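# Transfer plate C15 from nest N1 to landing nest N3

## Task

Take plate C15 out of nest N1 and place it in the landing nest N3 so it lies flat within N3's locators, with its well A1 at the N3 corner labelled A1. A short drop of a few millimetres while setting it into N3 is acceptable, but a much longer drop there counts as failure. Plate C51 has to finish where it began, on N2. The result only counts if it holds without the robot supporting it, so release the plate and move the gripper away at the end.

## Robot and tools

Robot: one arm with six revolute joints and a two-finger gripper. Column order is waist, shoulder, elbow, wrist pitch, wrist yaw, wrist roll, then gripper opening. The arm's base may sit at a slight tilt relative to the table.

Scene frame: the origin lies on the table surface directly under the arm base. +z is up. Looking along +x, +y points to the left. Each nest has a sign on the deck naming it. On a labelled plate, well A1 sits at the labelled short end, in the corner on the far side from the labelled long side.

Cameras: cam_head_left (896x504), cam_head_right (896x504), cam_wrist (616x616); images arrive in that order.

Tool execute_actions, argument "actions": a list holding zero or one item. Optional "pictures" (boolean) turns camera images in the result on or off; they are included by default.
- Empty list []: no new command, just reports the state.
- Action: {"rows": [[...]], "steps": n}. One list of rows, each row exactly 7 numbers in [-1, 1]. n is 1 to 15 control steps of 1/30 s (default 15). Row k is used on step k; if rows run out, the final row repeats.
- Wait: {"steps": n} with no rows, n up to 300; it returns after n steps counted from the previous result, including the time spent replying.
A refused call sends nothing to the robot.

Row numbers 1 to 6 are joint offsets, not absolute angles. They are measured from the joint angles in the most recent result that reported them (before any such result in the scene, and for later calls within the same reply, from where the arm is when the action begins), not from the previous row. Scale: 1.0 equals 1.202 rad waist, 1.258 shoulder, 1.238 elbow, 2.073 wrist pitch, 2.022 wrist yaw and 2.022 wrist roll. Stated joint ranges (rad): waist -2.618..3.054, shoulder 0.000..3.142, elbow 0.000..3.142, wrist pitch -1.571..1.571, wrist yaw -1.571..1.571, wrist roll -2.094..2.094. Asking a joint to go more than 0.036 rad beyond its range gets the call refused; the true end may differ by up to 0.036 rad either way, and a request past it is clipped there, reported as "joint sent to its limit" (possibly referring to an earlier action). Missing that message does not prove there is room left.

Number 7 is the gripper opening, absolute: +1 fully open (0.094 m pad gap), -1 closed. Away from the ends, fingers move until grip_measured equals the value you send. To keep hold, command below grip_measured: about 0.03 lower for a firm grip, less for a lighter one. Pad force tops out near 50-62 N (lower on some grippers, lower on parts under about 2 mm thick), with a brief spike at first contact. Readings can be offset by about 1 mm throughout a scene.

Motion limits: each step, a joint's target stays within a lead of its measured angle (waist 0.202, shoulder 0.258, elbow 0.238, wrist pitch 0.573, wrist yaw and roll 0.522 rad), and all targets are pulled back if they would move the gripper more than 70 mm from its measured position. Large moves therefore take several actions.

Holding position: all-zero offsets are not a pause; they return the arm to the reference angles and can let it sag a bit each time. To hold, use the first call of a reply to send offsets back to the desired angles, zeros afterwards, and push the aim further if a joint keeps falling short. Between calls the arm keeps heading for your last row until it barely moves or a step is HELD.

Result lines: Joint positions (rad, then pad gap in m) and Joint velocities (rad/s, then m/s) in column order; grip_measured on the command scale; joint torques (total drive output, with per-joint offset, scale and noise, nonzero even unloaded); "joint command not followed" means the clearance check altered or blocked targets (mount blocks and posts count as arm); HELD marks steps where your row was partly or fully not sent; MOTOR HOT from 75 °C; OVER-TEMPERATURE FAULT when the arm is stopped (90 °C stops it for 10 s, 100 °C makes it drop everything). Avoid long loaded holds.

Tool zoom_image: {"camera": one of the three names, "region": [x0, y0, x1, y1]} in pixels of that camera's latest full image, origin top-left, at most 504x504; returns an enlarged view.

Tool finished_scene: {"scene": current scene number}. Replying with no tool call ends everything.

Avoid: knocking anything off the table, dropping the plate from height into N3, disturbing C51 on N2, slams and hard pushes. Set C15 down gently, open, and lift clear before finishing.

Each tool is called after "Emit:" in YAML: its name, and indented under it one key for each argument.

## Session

Emit:
execute_actions:
  actions: []

Scene clock: 0.00 s of 6000.00 s.
grip_measured=+1.000
Joint positions: [-1.326  0.963  0.421  1.522 -1.27   1.541  0.094]
Joint velocities: [-0.027 -0.012 -0.002 -0.022 -0.051 -0.007  0.   ]
Joint torques (N m, as the arm reports them, + toward a larger angle): no reading
Motor temperatures (°C, as the motors report them): [28 34 28 28 26 26]

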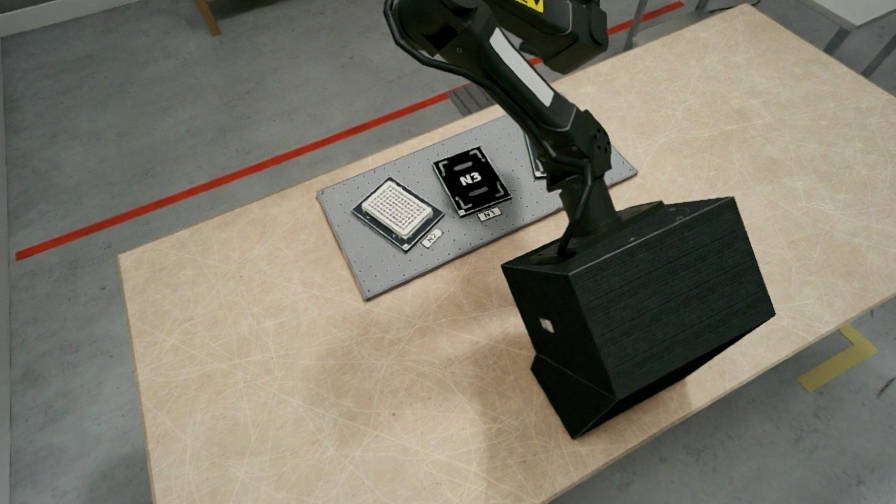

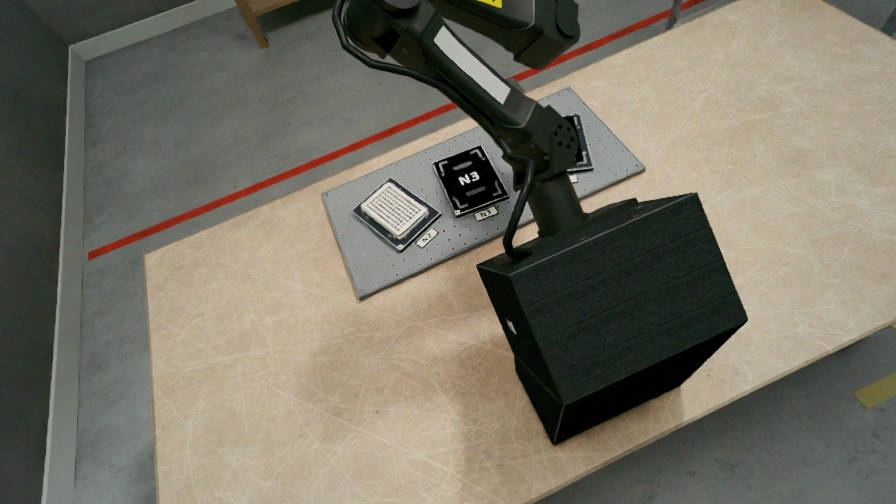

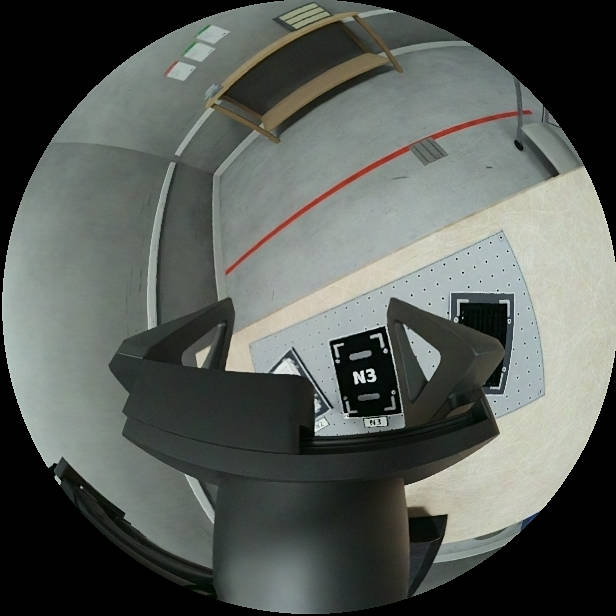

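Emit:
zoom_image:
  camera: "cam_head_left"
  region: [340, 100, 640, 270]

Emit:
zoom_image:
  camera: "cam_head_right"
  region: [420, 80, 660, 240]

Region (340, 100, 640, 270) of cam_head_left's 896x504 image, scaled by 1.680, with more detail than that image has; it fills the top 286 rows of this view, and the rest is white.

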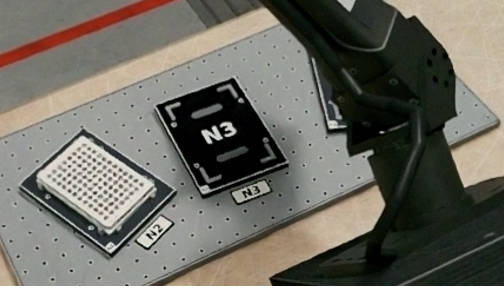

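Region (420, 80, 660, 240) of cam_head_right's 896x504 image, scaled by 2.100, with more detail than that image has.

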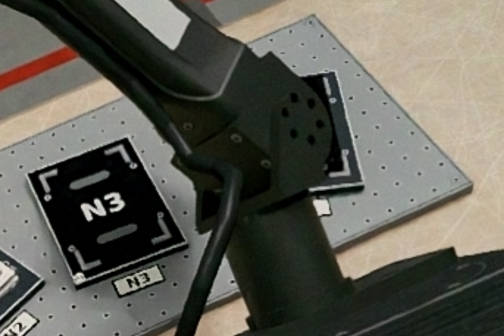

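Emit:
execute_actions:
  actions:
    - {"rows":[[0,0,0.68,0,0,0,1],[0,0,0.68,0,0,0,1],[0,0,0.68,0,0,0,1],[0,0,0.68,0,0.2,-0.4,1],[0,0,0.68,-0.2,0.424,-0.866,1],[0.1,0.1,0.68,-0.4,0.424,-0.866,1],[0.2,0.1,0.68,-0.6,0.424,-0.866,1],[0.3,0.15,0.68,-0.8,0.424,-0.866,1],[0.445,0.2,0.68,-1,0.424,-0.866,1]],"steps":15}
  pictures: false

Emit:
execute_actions:
  actions:
    - {"steps":60}
  pictures: false

Scene clock: 32.37 s of 6000.00 s.
grip_measured=+1.000
Joint positions: [-0.824  1.22   1.237  0.641 -0.572  0.635  0.094]
Joint velocities: [ 1.111  0.071  0.422 -3.055  0.886 -2.806  0.   ]
Joint torques (N m, as the arm reports them, + toward a larger angle): [ -4.16 -11.36   5.55   1.53   0.44   0.02]
Motor temperatures (°C, as the motors report them): [28 34 29 29 26 26]
Steps of this call (steps 1 to 90: nothing new was sent; then 28.87 s passed at rest; steps 91 to 105: all 15 steps of this action). Readings (joint positions):
91: [-1.326 0.964 0.444 1.516 -1.282 1.542]
92: [-1.325 0.972 0.498 1.503 -1.292 1.545]
94: [-1.324 0.978 0.630 1.494 -1.260 1.502]
98: [-1.217 1.019 0.864 1.272 -0.991 1.223]
105: the state above

Scene clock: 34.37 s of 6000.00 s.
grip_measured=+1.000
Joint positions: [-0.783  1.222  1.246 -0.543 -0.419 -0.206  0.094]
Joint velocities: [-0.002  0.007  0.002 -0.051  0.022  0.037  0.   ]
Joint torques (N m, as the arm reports them, + toward a larger angle): [ -2.15 -10.27   6.04   0.34   0.06  -0.05]
Motor temperatures (°C, as the motors report them): [28 35 29 29 26 26]
Steps of this call (steps 1 to 45: the robot went on to your last target; steps 46 to 60: nothing new was sent). Readings (joint positions):
1: [-0.797 1.220 1.244 0.541 -0.549 0.542]
2: [-0.785 1.220 1.245 0.450 -0.531 0.454]
4: [-0.783 1.220 1.246 0.266 -0.499 0.285]
8: [-0.783 1.220 1.246 -0.103 -0.456 0.026]
60: the state above
The arm was judged still, so your last target was given up. Only a new action makes it travel on or press farther. Fingers that are still opening or closing keep moving.

Now to hover (1.415,1.262,-.762).

Emit:
execute_actions:
  actions:
    - {"rows":[[0,0.03,0.01,-0.04,0,0,1],[0,0.07,0.015,-0.07,0,0,1],[0,0.11,0.02,-0.1,0,0,1],[-0.008,0.148,0.022,-0.108,0,0,1]],"steps":15}

Scene clock: 40.03 s of 6000.00 s.
grip_measured=+1.000
Joint positions: [-0.783  1.431  1.26  -0.752 -0.417 -0.206  0.094]
Joint velocities: [-0.002 -0.061 -0.002 -0.022 -0.066 -0.051  0.   ]
Joint torques (N m, as the arm reports them, + toward a larger angle): [ -3.24 -11.77   4.47  -0.35   0.    -0.02]
Motor temperatures (°C, as the motors report them): [28 36 30 28 26 26]
Steps of this call (steps 1 to 90: nothing new was sent; then 2.17 s passed at rest; steps 91 to 105: all 15 steps of this action). Readings (joint positions):
91: [-0.783 1.224 1.246 -0.550 -0.419 -0.206]
92: [-0.783 1.233 1.250 -0.566 -0.419 -0.206]
94: [-0.783 1.286 1.267 -0.617 -0.421 -0.206]
98: [-0.783 1.418 1.269 -0.696 -0.419 -0.206]
105: the state above

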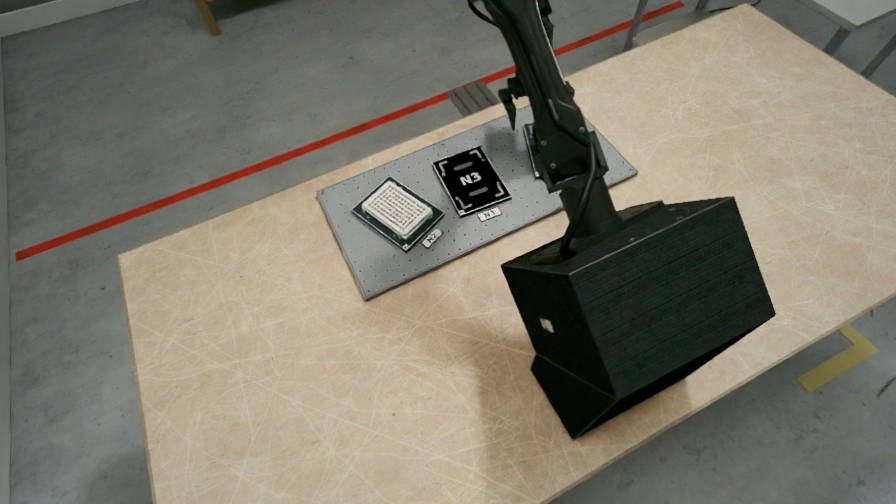

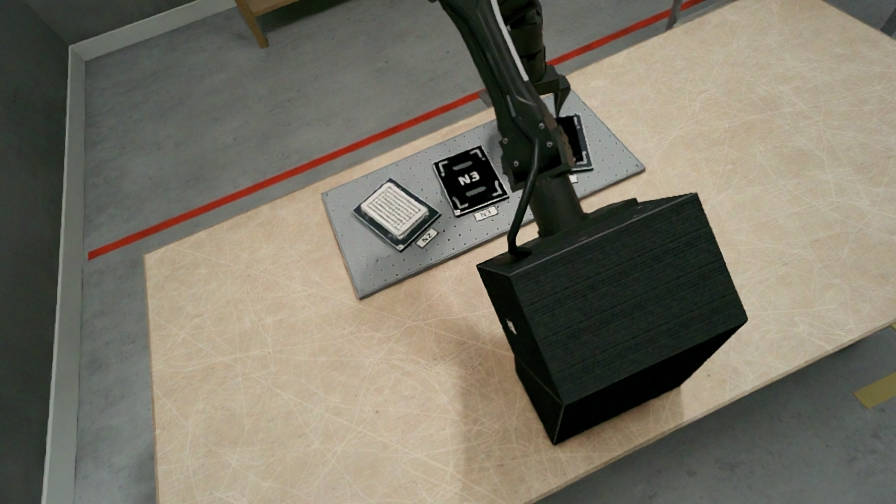

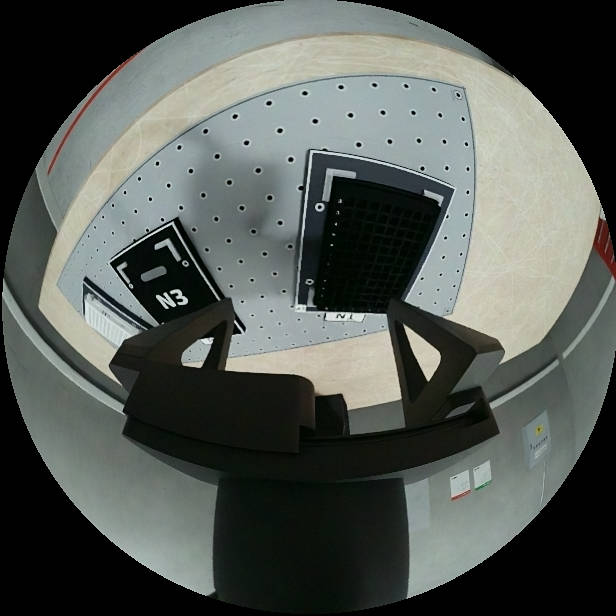

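Emit:
execute_actions:
  actions:
    - {"rows":[[-0.03,0.02,0.015,0.01,-0.01,0.03,1],[-0.06,0.05,0.03,0.02,-0.02,0.05,1],[-0.087,0.08,0.044,0.03,-0.027,0.064,1],[-0.087,0.102,0.044,0.04,-0.027,0.064,1]],"steps":15}

Emit:
zoom_image:
  camera: "cam_wrist"
  region: [160, 110, 460, 360]

Scene clock: 64.33 s of 6000.00 s.
grip_measured=+1.000
Joint positions: [-0.878  1.576  1.299 -0.69  -0.462 -0.088  0.094]
Joint velocities: [-0.007  0.007  0.012  0.037 -0.007  0.081  0.   ]
Joint torques (N m, as the arm reports them, + toward a larger angle): [ -3.93 -11.4    4.    -0.14  -0.01   0.06]
Motor temperatures (°C, as the motors report them): [28 39 29 28 26 26]
Steps of this call (steps 1 to 15: the robot went on to your last target; steps 16 to 90: nothing new was sent; then 20.80 s passed at rest; steps 91 to 105: all 15 steps of this action). Readings (joint positions):
91: [-0.785 1.432 1.260 -0.757 -0.420 -0.199]
92: [-0.792 1.439 1.263 -0.756 -0.429 -0.185]
94: [-0.827 1.480 1.285 -0.742 -0.449 -0.150]
98: [-0.878 1.564 1.299 -0.698 -0.452 -0.109]
105: the state above

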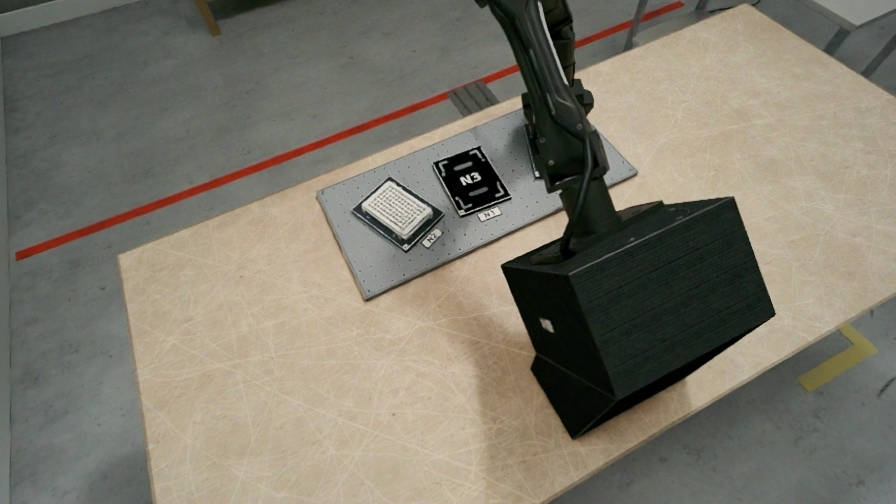

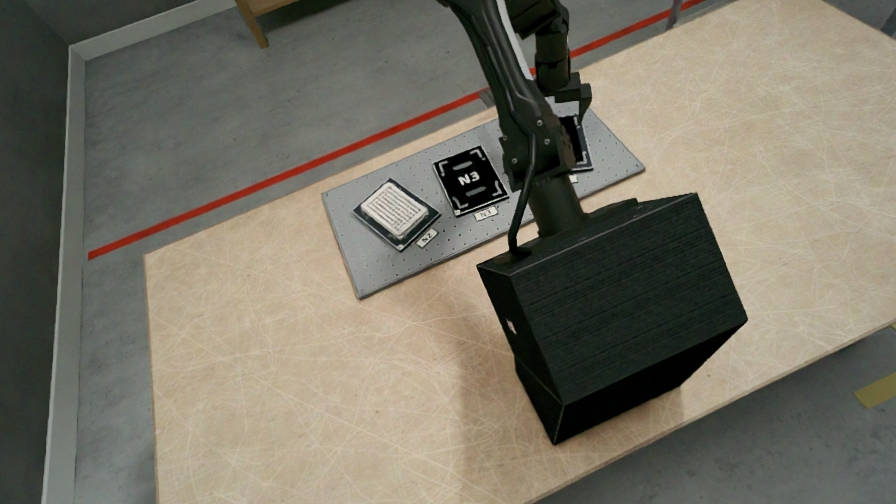

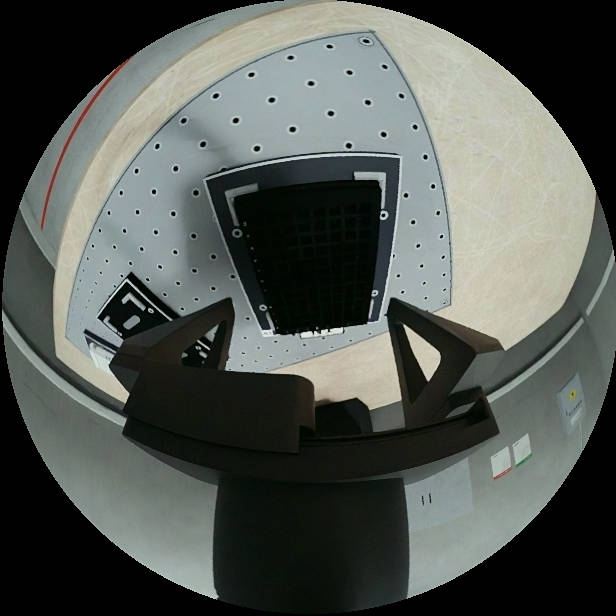

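Region (160, 110, 460, 360) of cam_wrist's 616x616 image, scaled by 1.680, with more detail than that image has.

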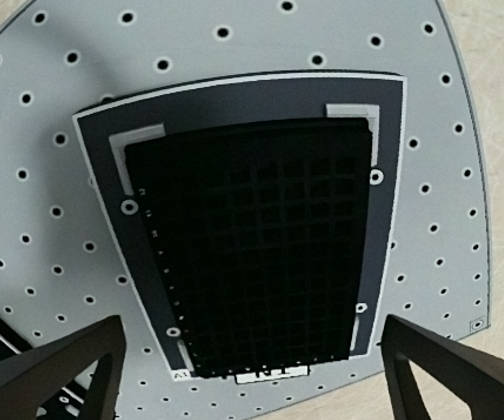

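Emit:
execute_actions:
  actions:
    - {"rows":[[0.01,0,-0.008,0.015,0.004,-0.03,1],[0.02,0.008,-0.016,0.03,0.008,-0.05,1],[0.032,0.016,-0.025,0.043,0.011,-0.05,1],[0.032,0.024,-0.033,0.054,0.011,-0.05,1]],"steps":15}

Emit:
zoom_image:
  camera: "cam_wrist"
  region: [160, 110, 460, 360]

Scene clock: 90.27 s of 6000.00 s.
grip_measured=+1.000
Joint positions: [-0.832  1.607  1.266 -0.601 -0.448 -0.181  0.094]
Joint velocities: [ 0.002 -0.012 -0.002  0.037  0.11  -0.066  0.   ]
Joint torques (N m, as the arm reports them, + toward a larger angle): [ -3.84 -10.03   2.54  -0.1    0.12  -0.03]
Motor temperatures (°C, as the motors report them): [29 40 29 28 26 26]
Steps of this call (steps 1 to 15: the robot went on to your last target; steps 16 to 90: nothing new was sent; then 22.43 s passed at rest; steps 91 to 105: all 15 steps of this action). Readings (joint positions):
91: [-0.877 1.576 1.299 -0.685 -0.465 -0.091]
92: [-0.874 1.576 1.298 -0.680 -0.461 -0.107]
94: [-0.857 1.578 1.290 -0.654 -0.455 -0.135]
98: [-0.833 1.599 1.272 -0.616 -0.454 -0.165]
105: the state above

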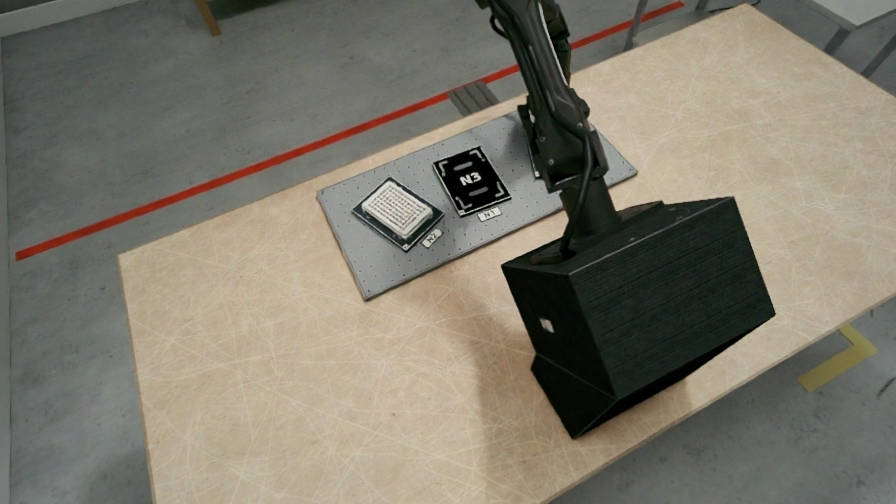

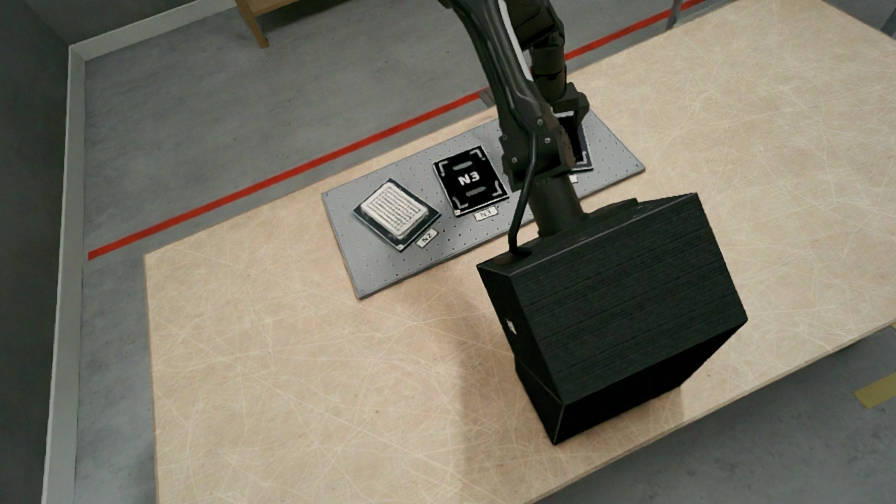

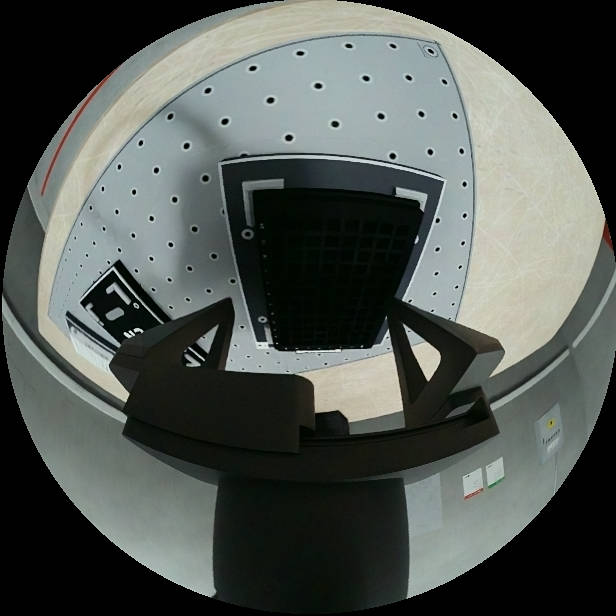

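Region (160, 110, 460, 360) of cam_wrist's 616x616 image, scaled by 1.680, with more detail than that image has.

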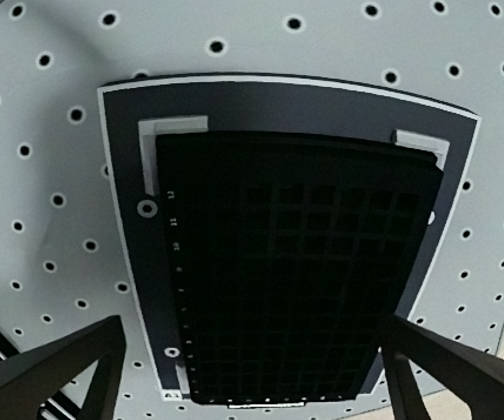

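Emit:
execute_actions:
  actions:
    - {"rows":[[-0.008,-0.004,-0.012,0.008,0,0.008,1],[-0.015,-0.004,-0.025,0.017,0,0.015,1],[-0.02,-0.004,-0.04,0.026,0,0.015,1]],"steps":15}

Emit:
zoom_image:
  camera: "cam_wrist"
  region: [160, 110, 460, 360]

Scene clock: 110.73 s of 6000.00 s.
grip_measured=+1.000
Joint positions: [-0.832  1.607  1.225 -0.566 -0.446 -0.157  0.094]
Joint velocities: [-0.007  0.007  0.007 -0.007  0.022 -0.022  0.   ]
Joint torques (N m, as the arm reports them, + toward a larger angle): [ -5.09 -10.39   2.1   -0.11  -0.02   0.05]
Motor temperatures (°C, as the motors report them): [29 40 29 28 26 26]
Steps of this call (steps 1 to 15: the robot went on to your last target; steps 16 to 90: nothing new was sent; then 16.97 s passed at rest; steps 91 to 105: all 15 steps of this action). Readings (joint positions):
91: [-0.832 1.607 1.266 -0.595 -0.446 -0.183]
92: [-0.832 1.607 1.264 -0.592 -0.446 -0.178]
94: [-0.832 1.607 1.250 -0.576 -0.446 -0.170]
98: [-0.832 1.607 1.226 -0.572 -0.446 -0.162]
105: the state above

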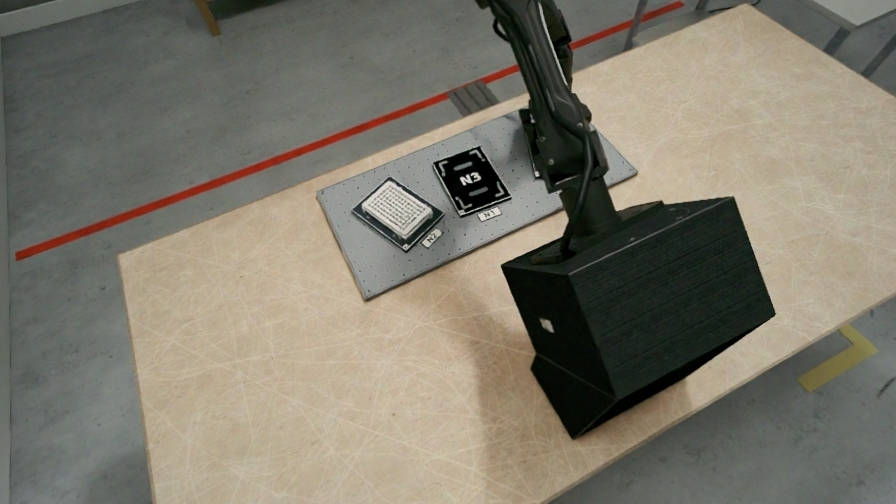

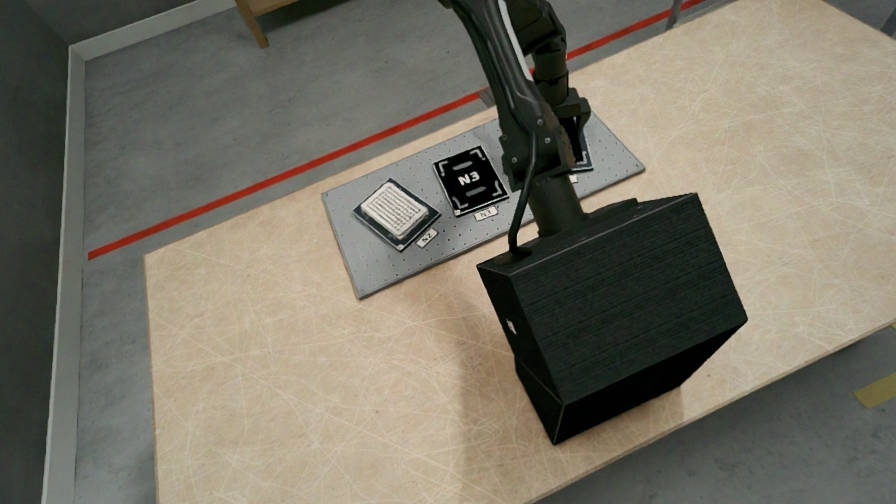

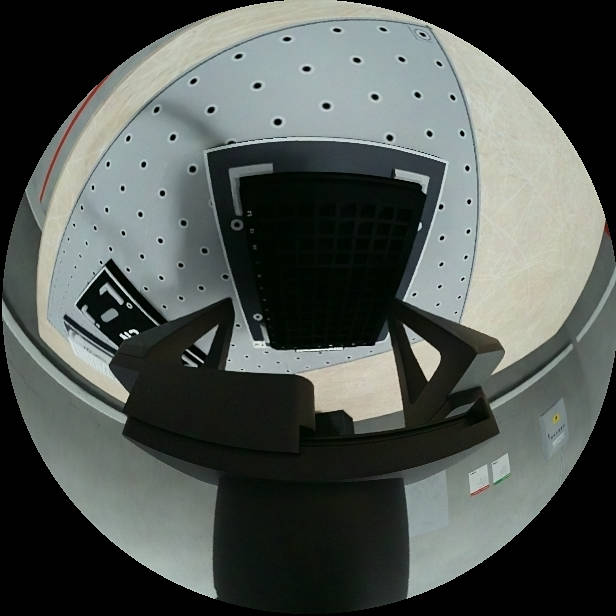

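Region (160, 110, 460, 360) of cam_wrist's 616x616 image, scaled by 1.680, with more detail than that image has.

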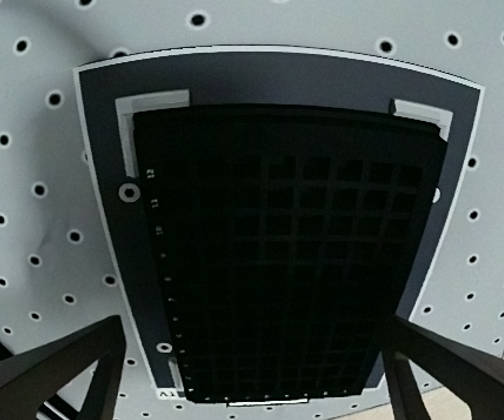

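Emit:
execute_actions:
  actions:
    - {"rows":[[-0.02,0,0,0,0,0,1],[-0.03,0,0,0,0,0,1],[-0.043,0,0,0,0,0,1]],"steps":12}

Emit:
zoom_image:
  camera: "cam_wrist"
  region: [160, 110, 460, 360]

Scene clock: 126.10 s of 6000.00 s.
grip_measured=+1.000
Joint positions: [-0.868  1.607  1.225 -0.564 -0.448 -0.156  0.094]
Joint velocities: [-0.012  0.007 -0.002 -0.007 -0.022 -0.007  0.   ]
Joint torques (N m, as the arm reports them, + toward a larger angle): [-4.6  -9.91  2.65 -0.28  0.04  0.02]
Motor temperatures (°C, as the motors report them): [29 40 29 28 26 26]
Steps of this call (steps 1 to 15: the robot went on to your last target; steps 16 to 90: nothing new was sent; then 11.97 s passed at rest; steps 91 to 102: all 12 steps of this action). Readings (joint positions):
91: [-0.832 1.607 1.225 -0.564 -0.446 -0.156]
92: [-0.833 1.607 1.225 -0.564 -0.447 -0.156]
94: [-0.844 1.607 1.225 -0.564 -0.448 -0.156]
98: [-0.867 1.607 1.225 -0.564 -0.448 -0.156]
102: the state above

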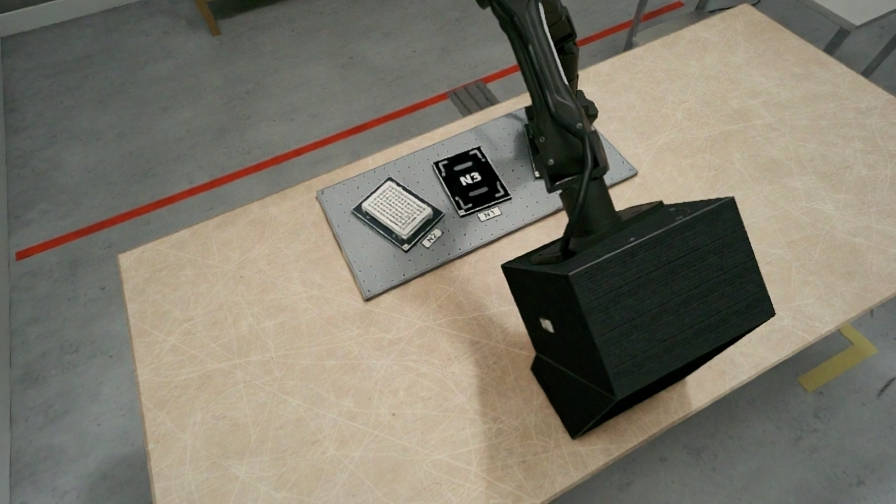

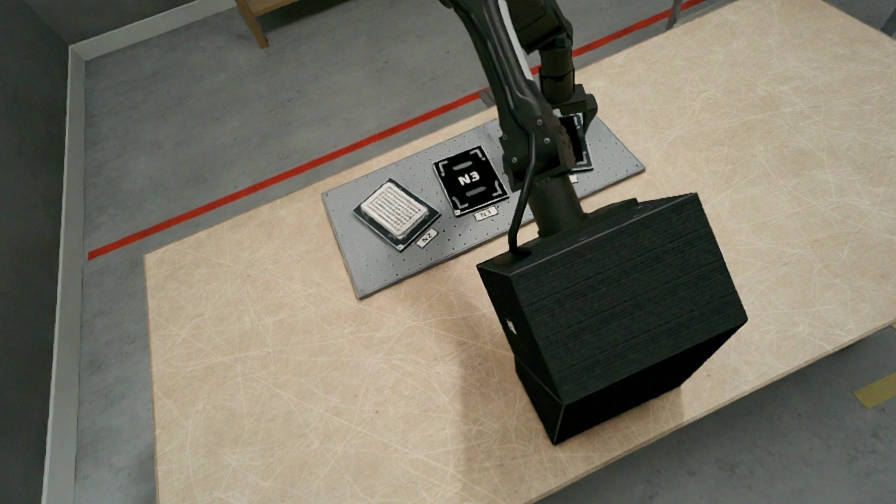

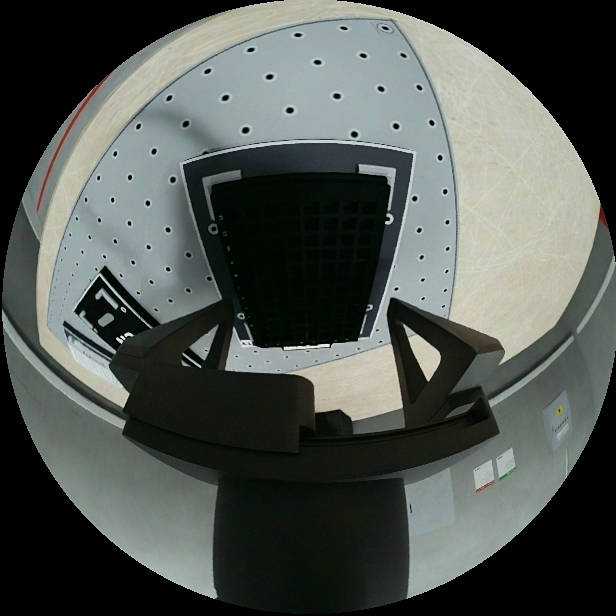

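Region (160, 110, 460, 360) of cam_wrist's 616x616 image, scaled by 1.680, with more detail than that image has.

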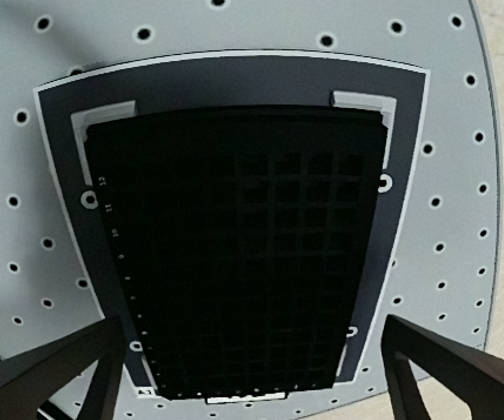

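Emit:
execute_actions:
  actions:
    - {"rows":[[0.005,0,0,0.004,0,-0.01,1],[0.011,0.004,0,0.008,0,-0.02,1],[0.011,0.01,0,0.014,0,-0.02,1],[0.011,0.017,0,0.02,0,-0.02,1]],"steps":15}

Emit:
zoom_image:
  camera: "cam_wrist"
  region: [160, 110, 460, 360]

Scene clock: 141.17 s of 6000.00 s.
grip_measured=+1.000
Joint positions: [-0.851  1.625  1.225 -0.541 -0.448 -0.191  0.094]
Joint velocities: [ 0.012 -0.012  0.002  0.007 -0.051  0.066  0.   ]
Joint torques (N m, as the arm reports them, + toward a larger angle): [-3.77 -9.63  2.58 -0.04  0.03 -0.08]
Motor temperatures (°C, as the motors report them): [29 39 29 28 26 26]
Steps of this call (steps 1 to 15: the robot went on to your last target; steps 16 to 90: nothing new was sent; then 11.57 s passed at rest; steps 91 to 105: all 15 steps of this action). Readings (joint positions):
91: [-0.867 1.607 1.225 -0.564 -0.448 -0.158]
92: [-0.866 1.607 1.225 -0.564 -0.448 -0.163]
94: [-0.859 1.608 1.225 -0.560 -0.448 -0.174]
98: [-0.851 1.621 1.225 -0.546 -0.448 -0.185]
105: the state above

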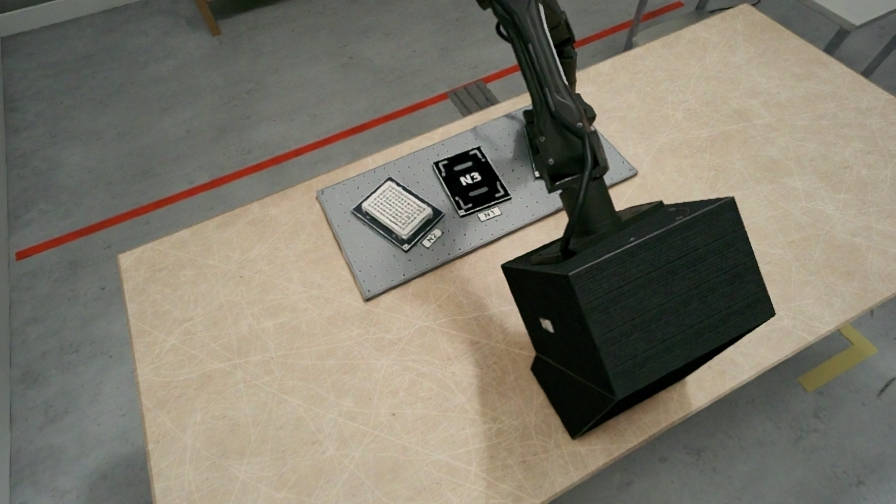

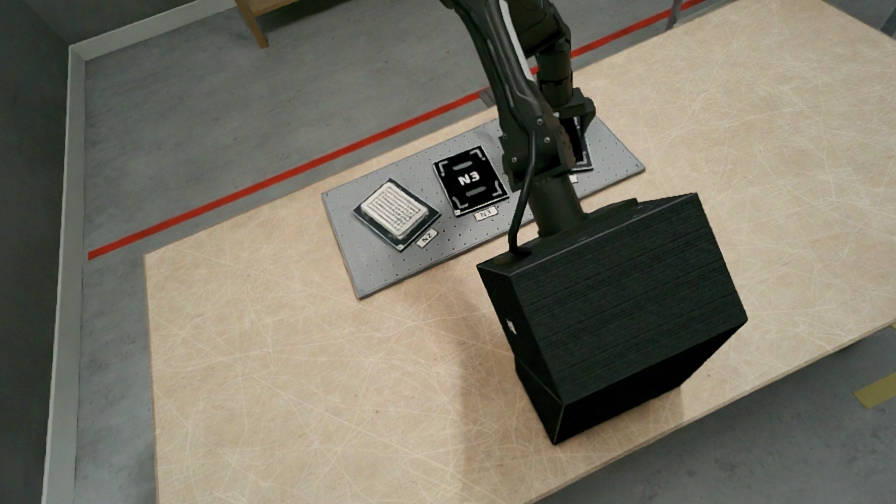

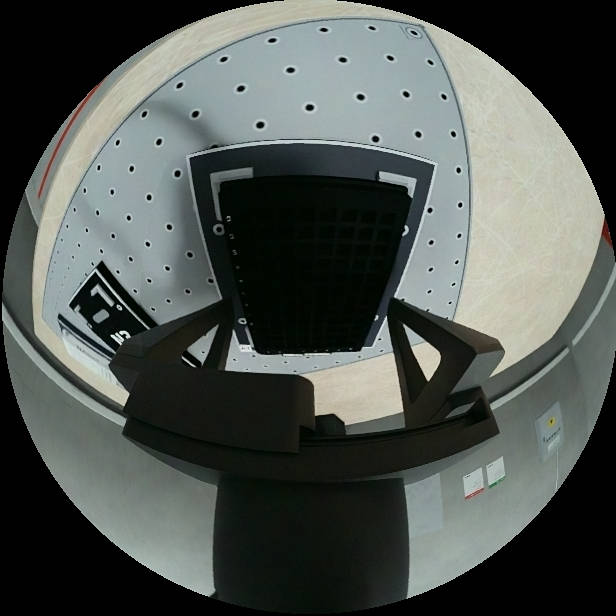

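Region (160, 110, 460, 360) of cam_wrist's 616x616 image, scaled by 1.680, with more detail than that image has.

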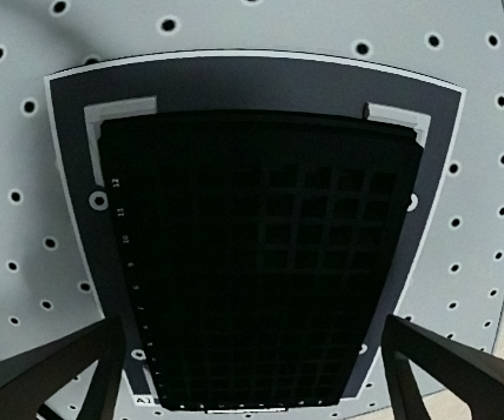

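Emit:
execute_actions:
  actions:
    - {"rows":[[0,0.008,0,0.005,0,0,1],[0,0.016,0,0.01,0,0,1],[0,0.024,0,0.016,0,0,1],[0,0.032,0,0.022,0,0,1]],"steps":15}

Emit:
zoom_image:
  camera: "cam_wrist"
  region: [160, 110, 460, 360]

Emit:
zoom_image:
  camera: "cam_head_right"
  region: [500, 70, 640, 200]

Scene clock: 152.63 s of 6000.00 s.
grip_measured=+1.000
Joint positions: [-0.852  1.659  1.225 -0.519 -0.449 -0.192  0.094]
Joint velocities: [ 0.017 -0.007 -0.002 -0.037  0.007 -0.051  0.   ]
Joint torques (N m, as the arm reports them, + toward a larger angle): [-3.38 -9.32  2.63 -0.01  0.05  0.03]
Motor temperatures (°C, as the motors report them): [29 39 29 28 26 26]
Steps of this call (steps 1 to 15: the robot went on to your last target; steps 16 to 90: nothing new was sent; then 7.97 s passed at rest; steps 91 to 105: all 15 steps of this action). Readings (joint positions):
91: [-0.851 1.625 1.225 -0.539 -0.448 -0.192]
92: [-0.851 1.626 1.225 -0.539 -0.448 -0.192]
94: [-0.851 1.635 1.225 -0.531 -0.448 -0.192]
98: [-0.852 1.659 1.225 -0.519 -0.451 -0.192]
105: the state above

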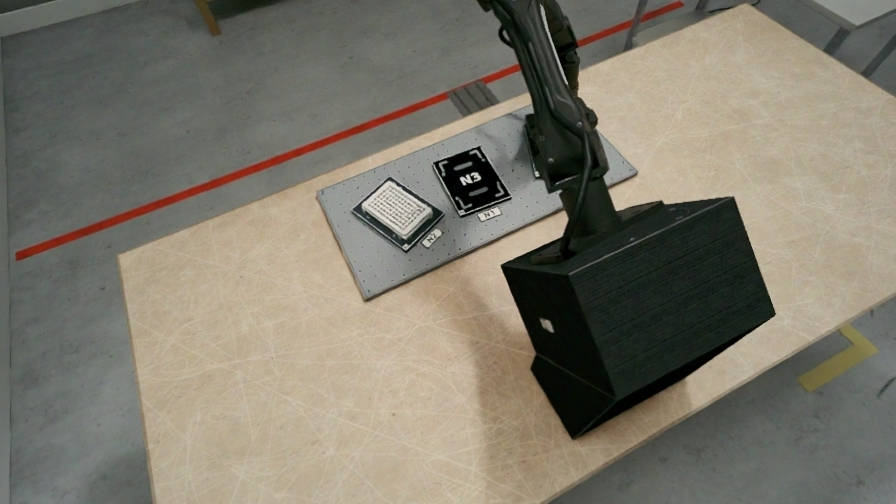

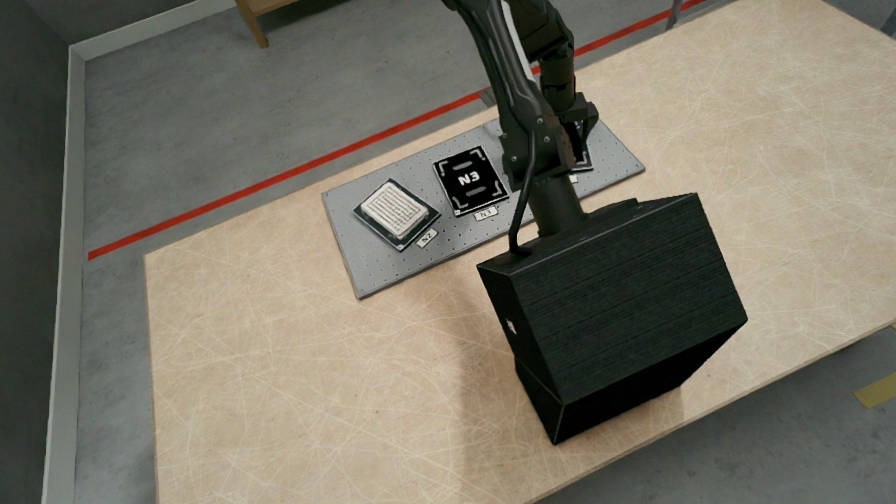

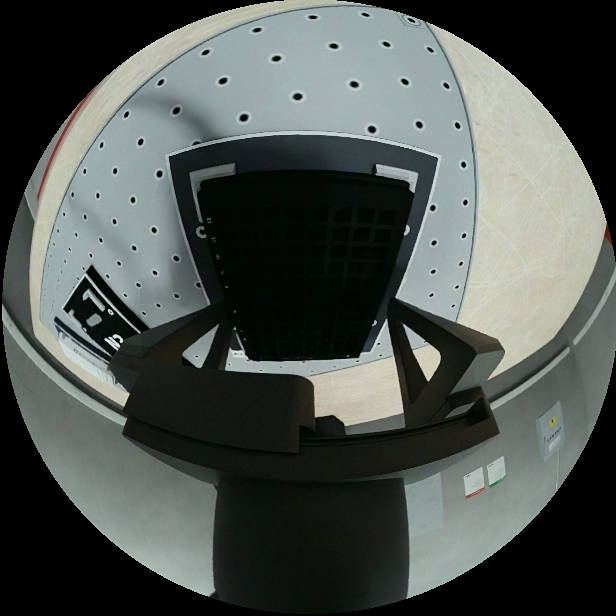

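Region (160, 110, 460, 360) of cam_wrist's 616x616 image, scaled by 1.680, with more detail than that image has.

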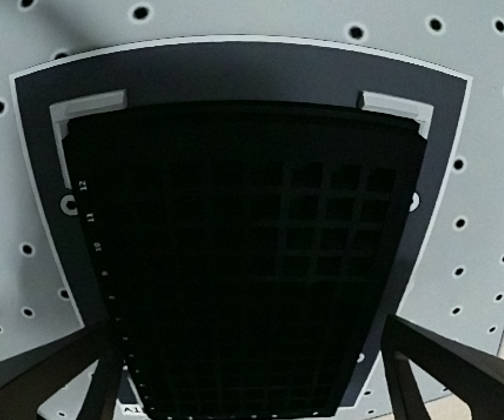

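Region (500, 70, 640, 200) of cam_head_right's 896x504 image, scaled by 3.600, with more detail than that image has; it fills the top 468 rows of this view, and the rest is white.

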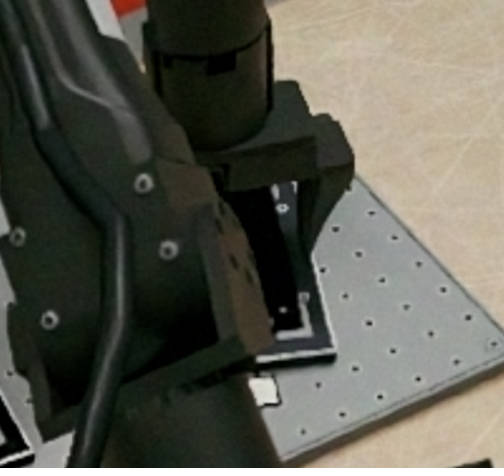

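Emit:
execute_actions:
  actions:
    - {"rows":[[0.005,0,0,0,0,0,1],[0.009,0,0,0,0,0,1]],"steps":12}

Emit:
zoom_image:
  camera: "cam_wrist"
  region: [160, 110, 460, 360]

Scene clock: 167.37 s of 6000.00 s.
grip_measured=+1.000
Joint positions: [-0.852  1.659  1.225 -0.52  -0.449 -0.192  0.094]
Joint velocities: [-0.017  0.007 -0.002 -0.007  0.007 -0.022  0.   ]
Joint torques (N m, as the arm reports them, + toward a larger angle): [ -2.74 -10.12   2.69  -0.25   0.02  -0.03]
Motor temperatures (°C, as the motors report them): [29 39 29 28 26 26]
Steps of this call (steps 1 to 15: the robot went on to your last target; steps 16 to 90: nothing new was sent; then 11.33 s passed at rest; steps 91 to 102: all 12 steps of this action). Readings (joint positions):
91: [-0.852 1.659 1.225 -0.519 -0.449 -0.192]
92: [-0.852 1.659 1.225 -0.520 -0.449 -0.192]
94: [-0.852 1.659 1.225 -0.520 -0.449 -0.192]
98: [-0.852 1.659 1.225 -0.520 -0.449 -0.192]
102: the state above

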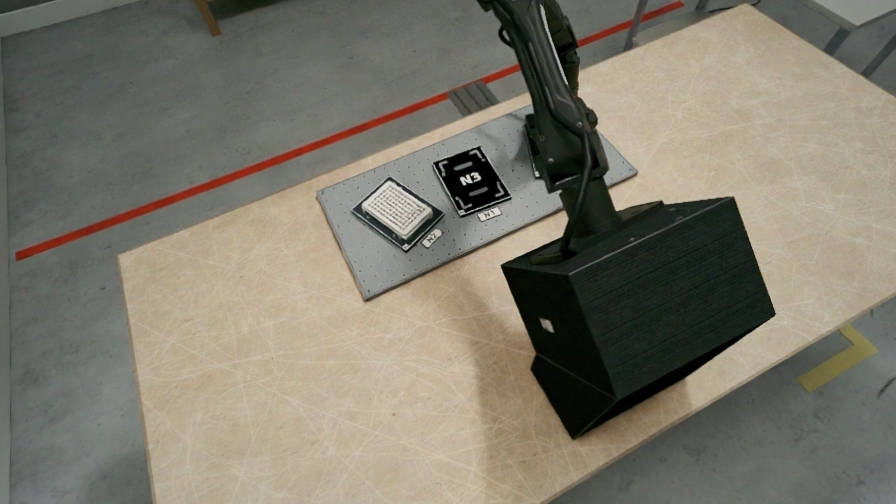

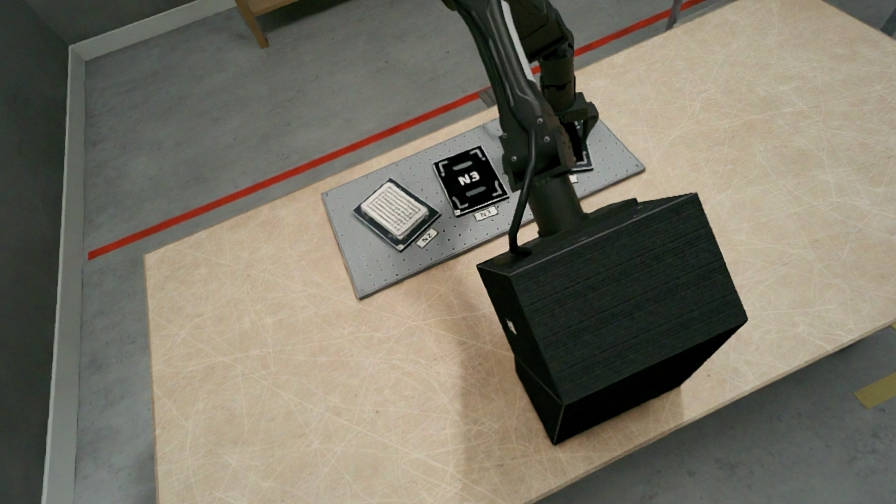

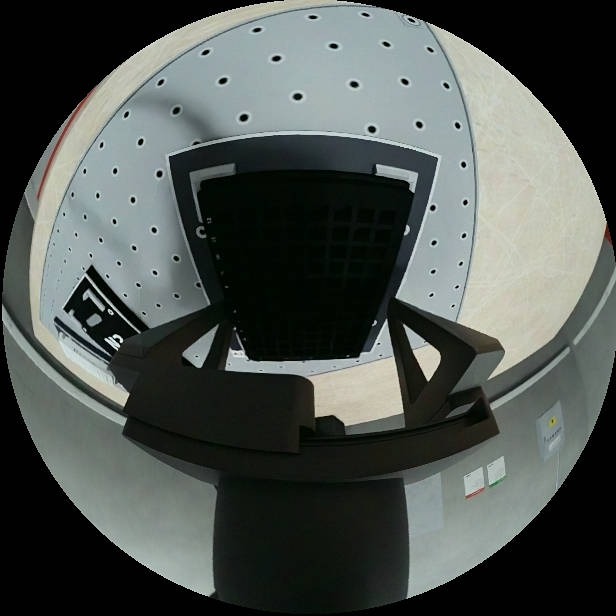

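Region (160, 110, 460, 360) of cam_wrist's 616x616 image, scaled by 1.680, with more detail than that image has.

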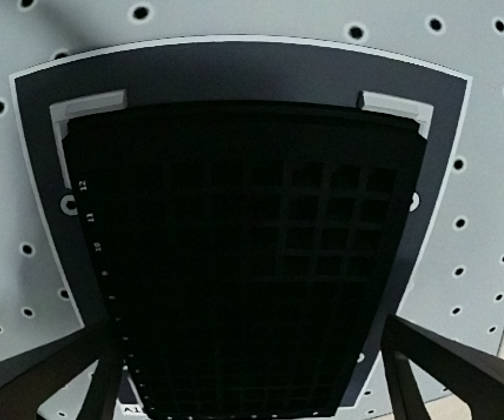

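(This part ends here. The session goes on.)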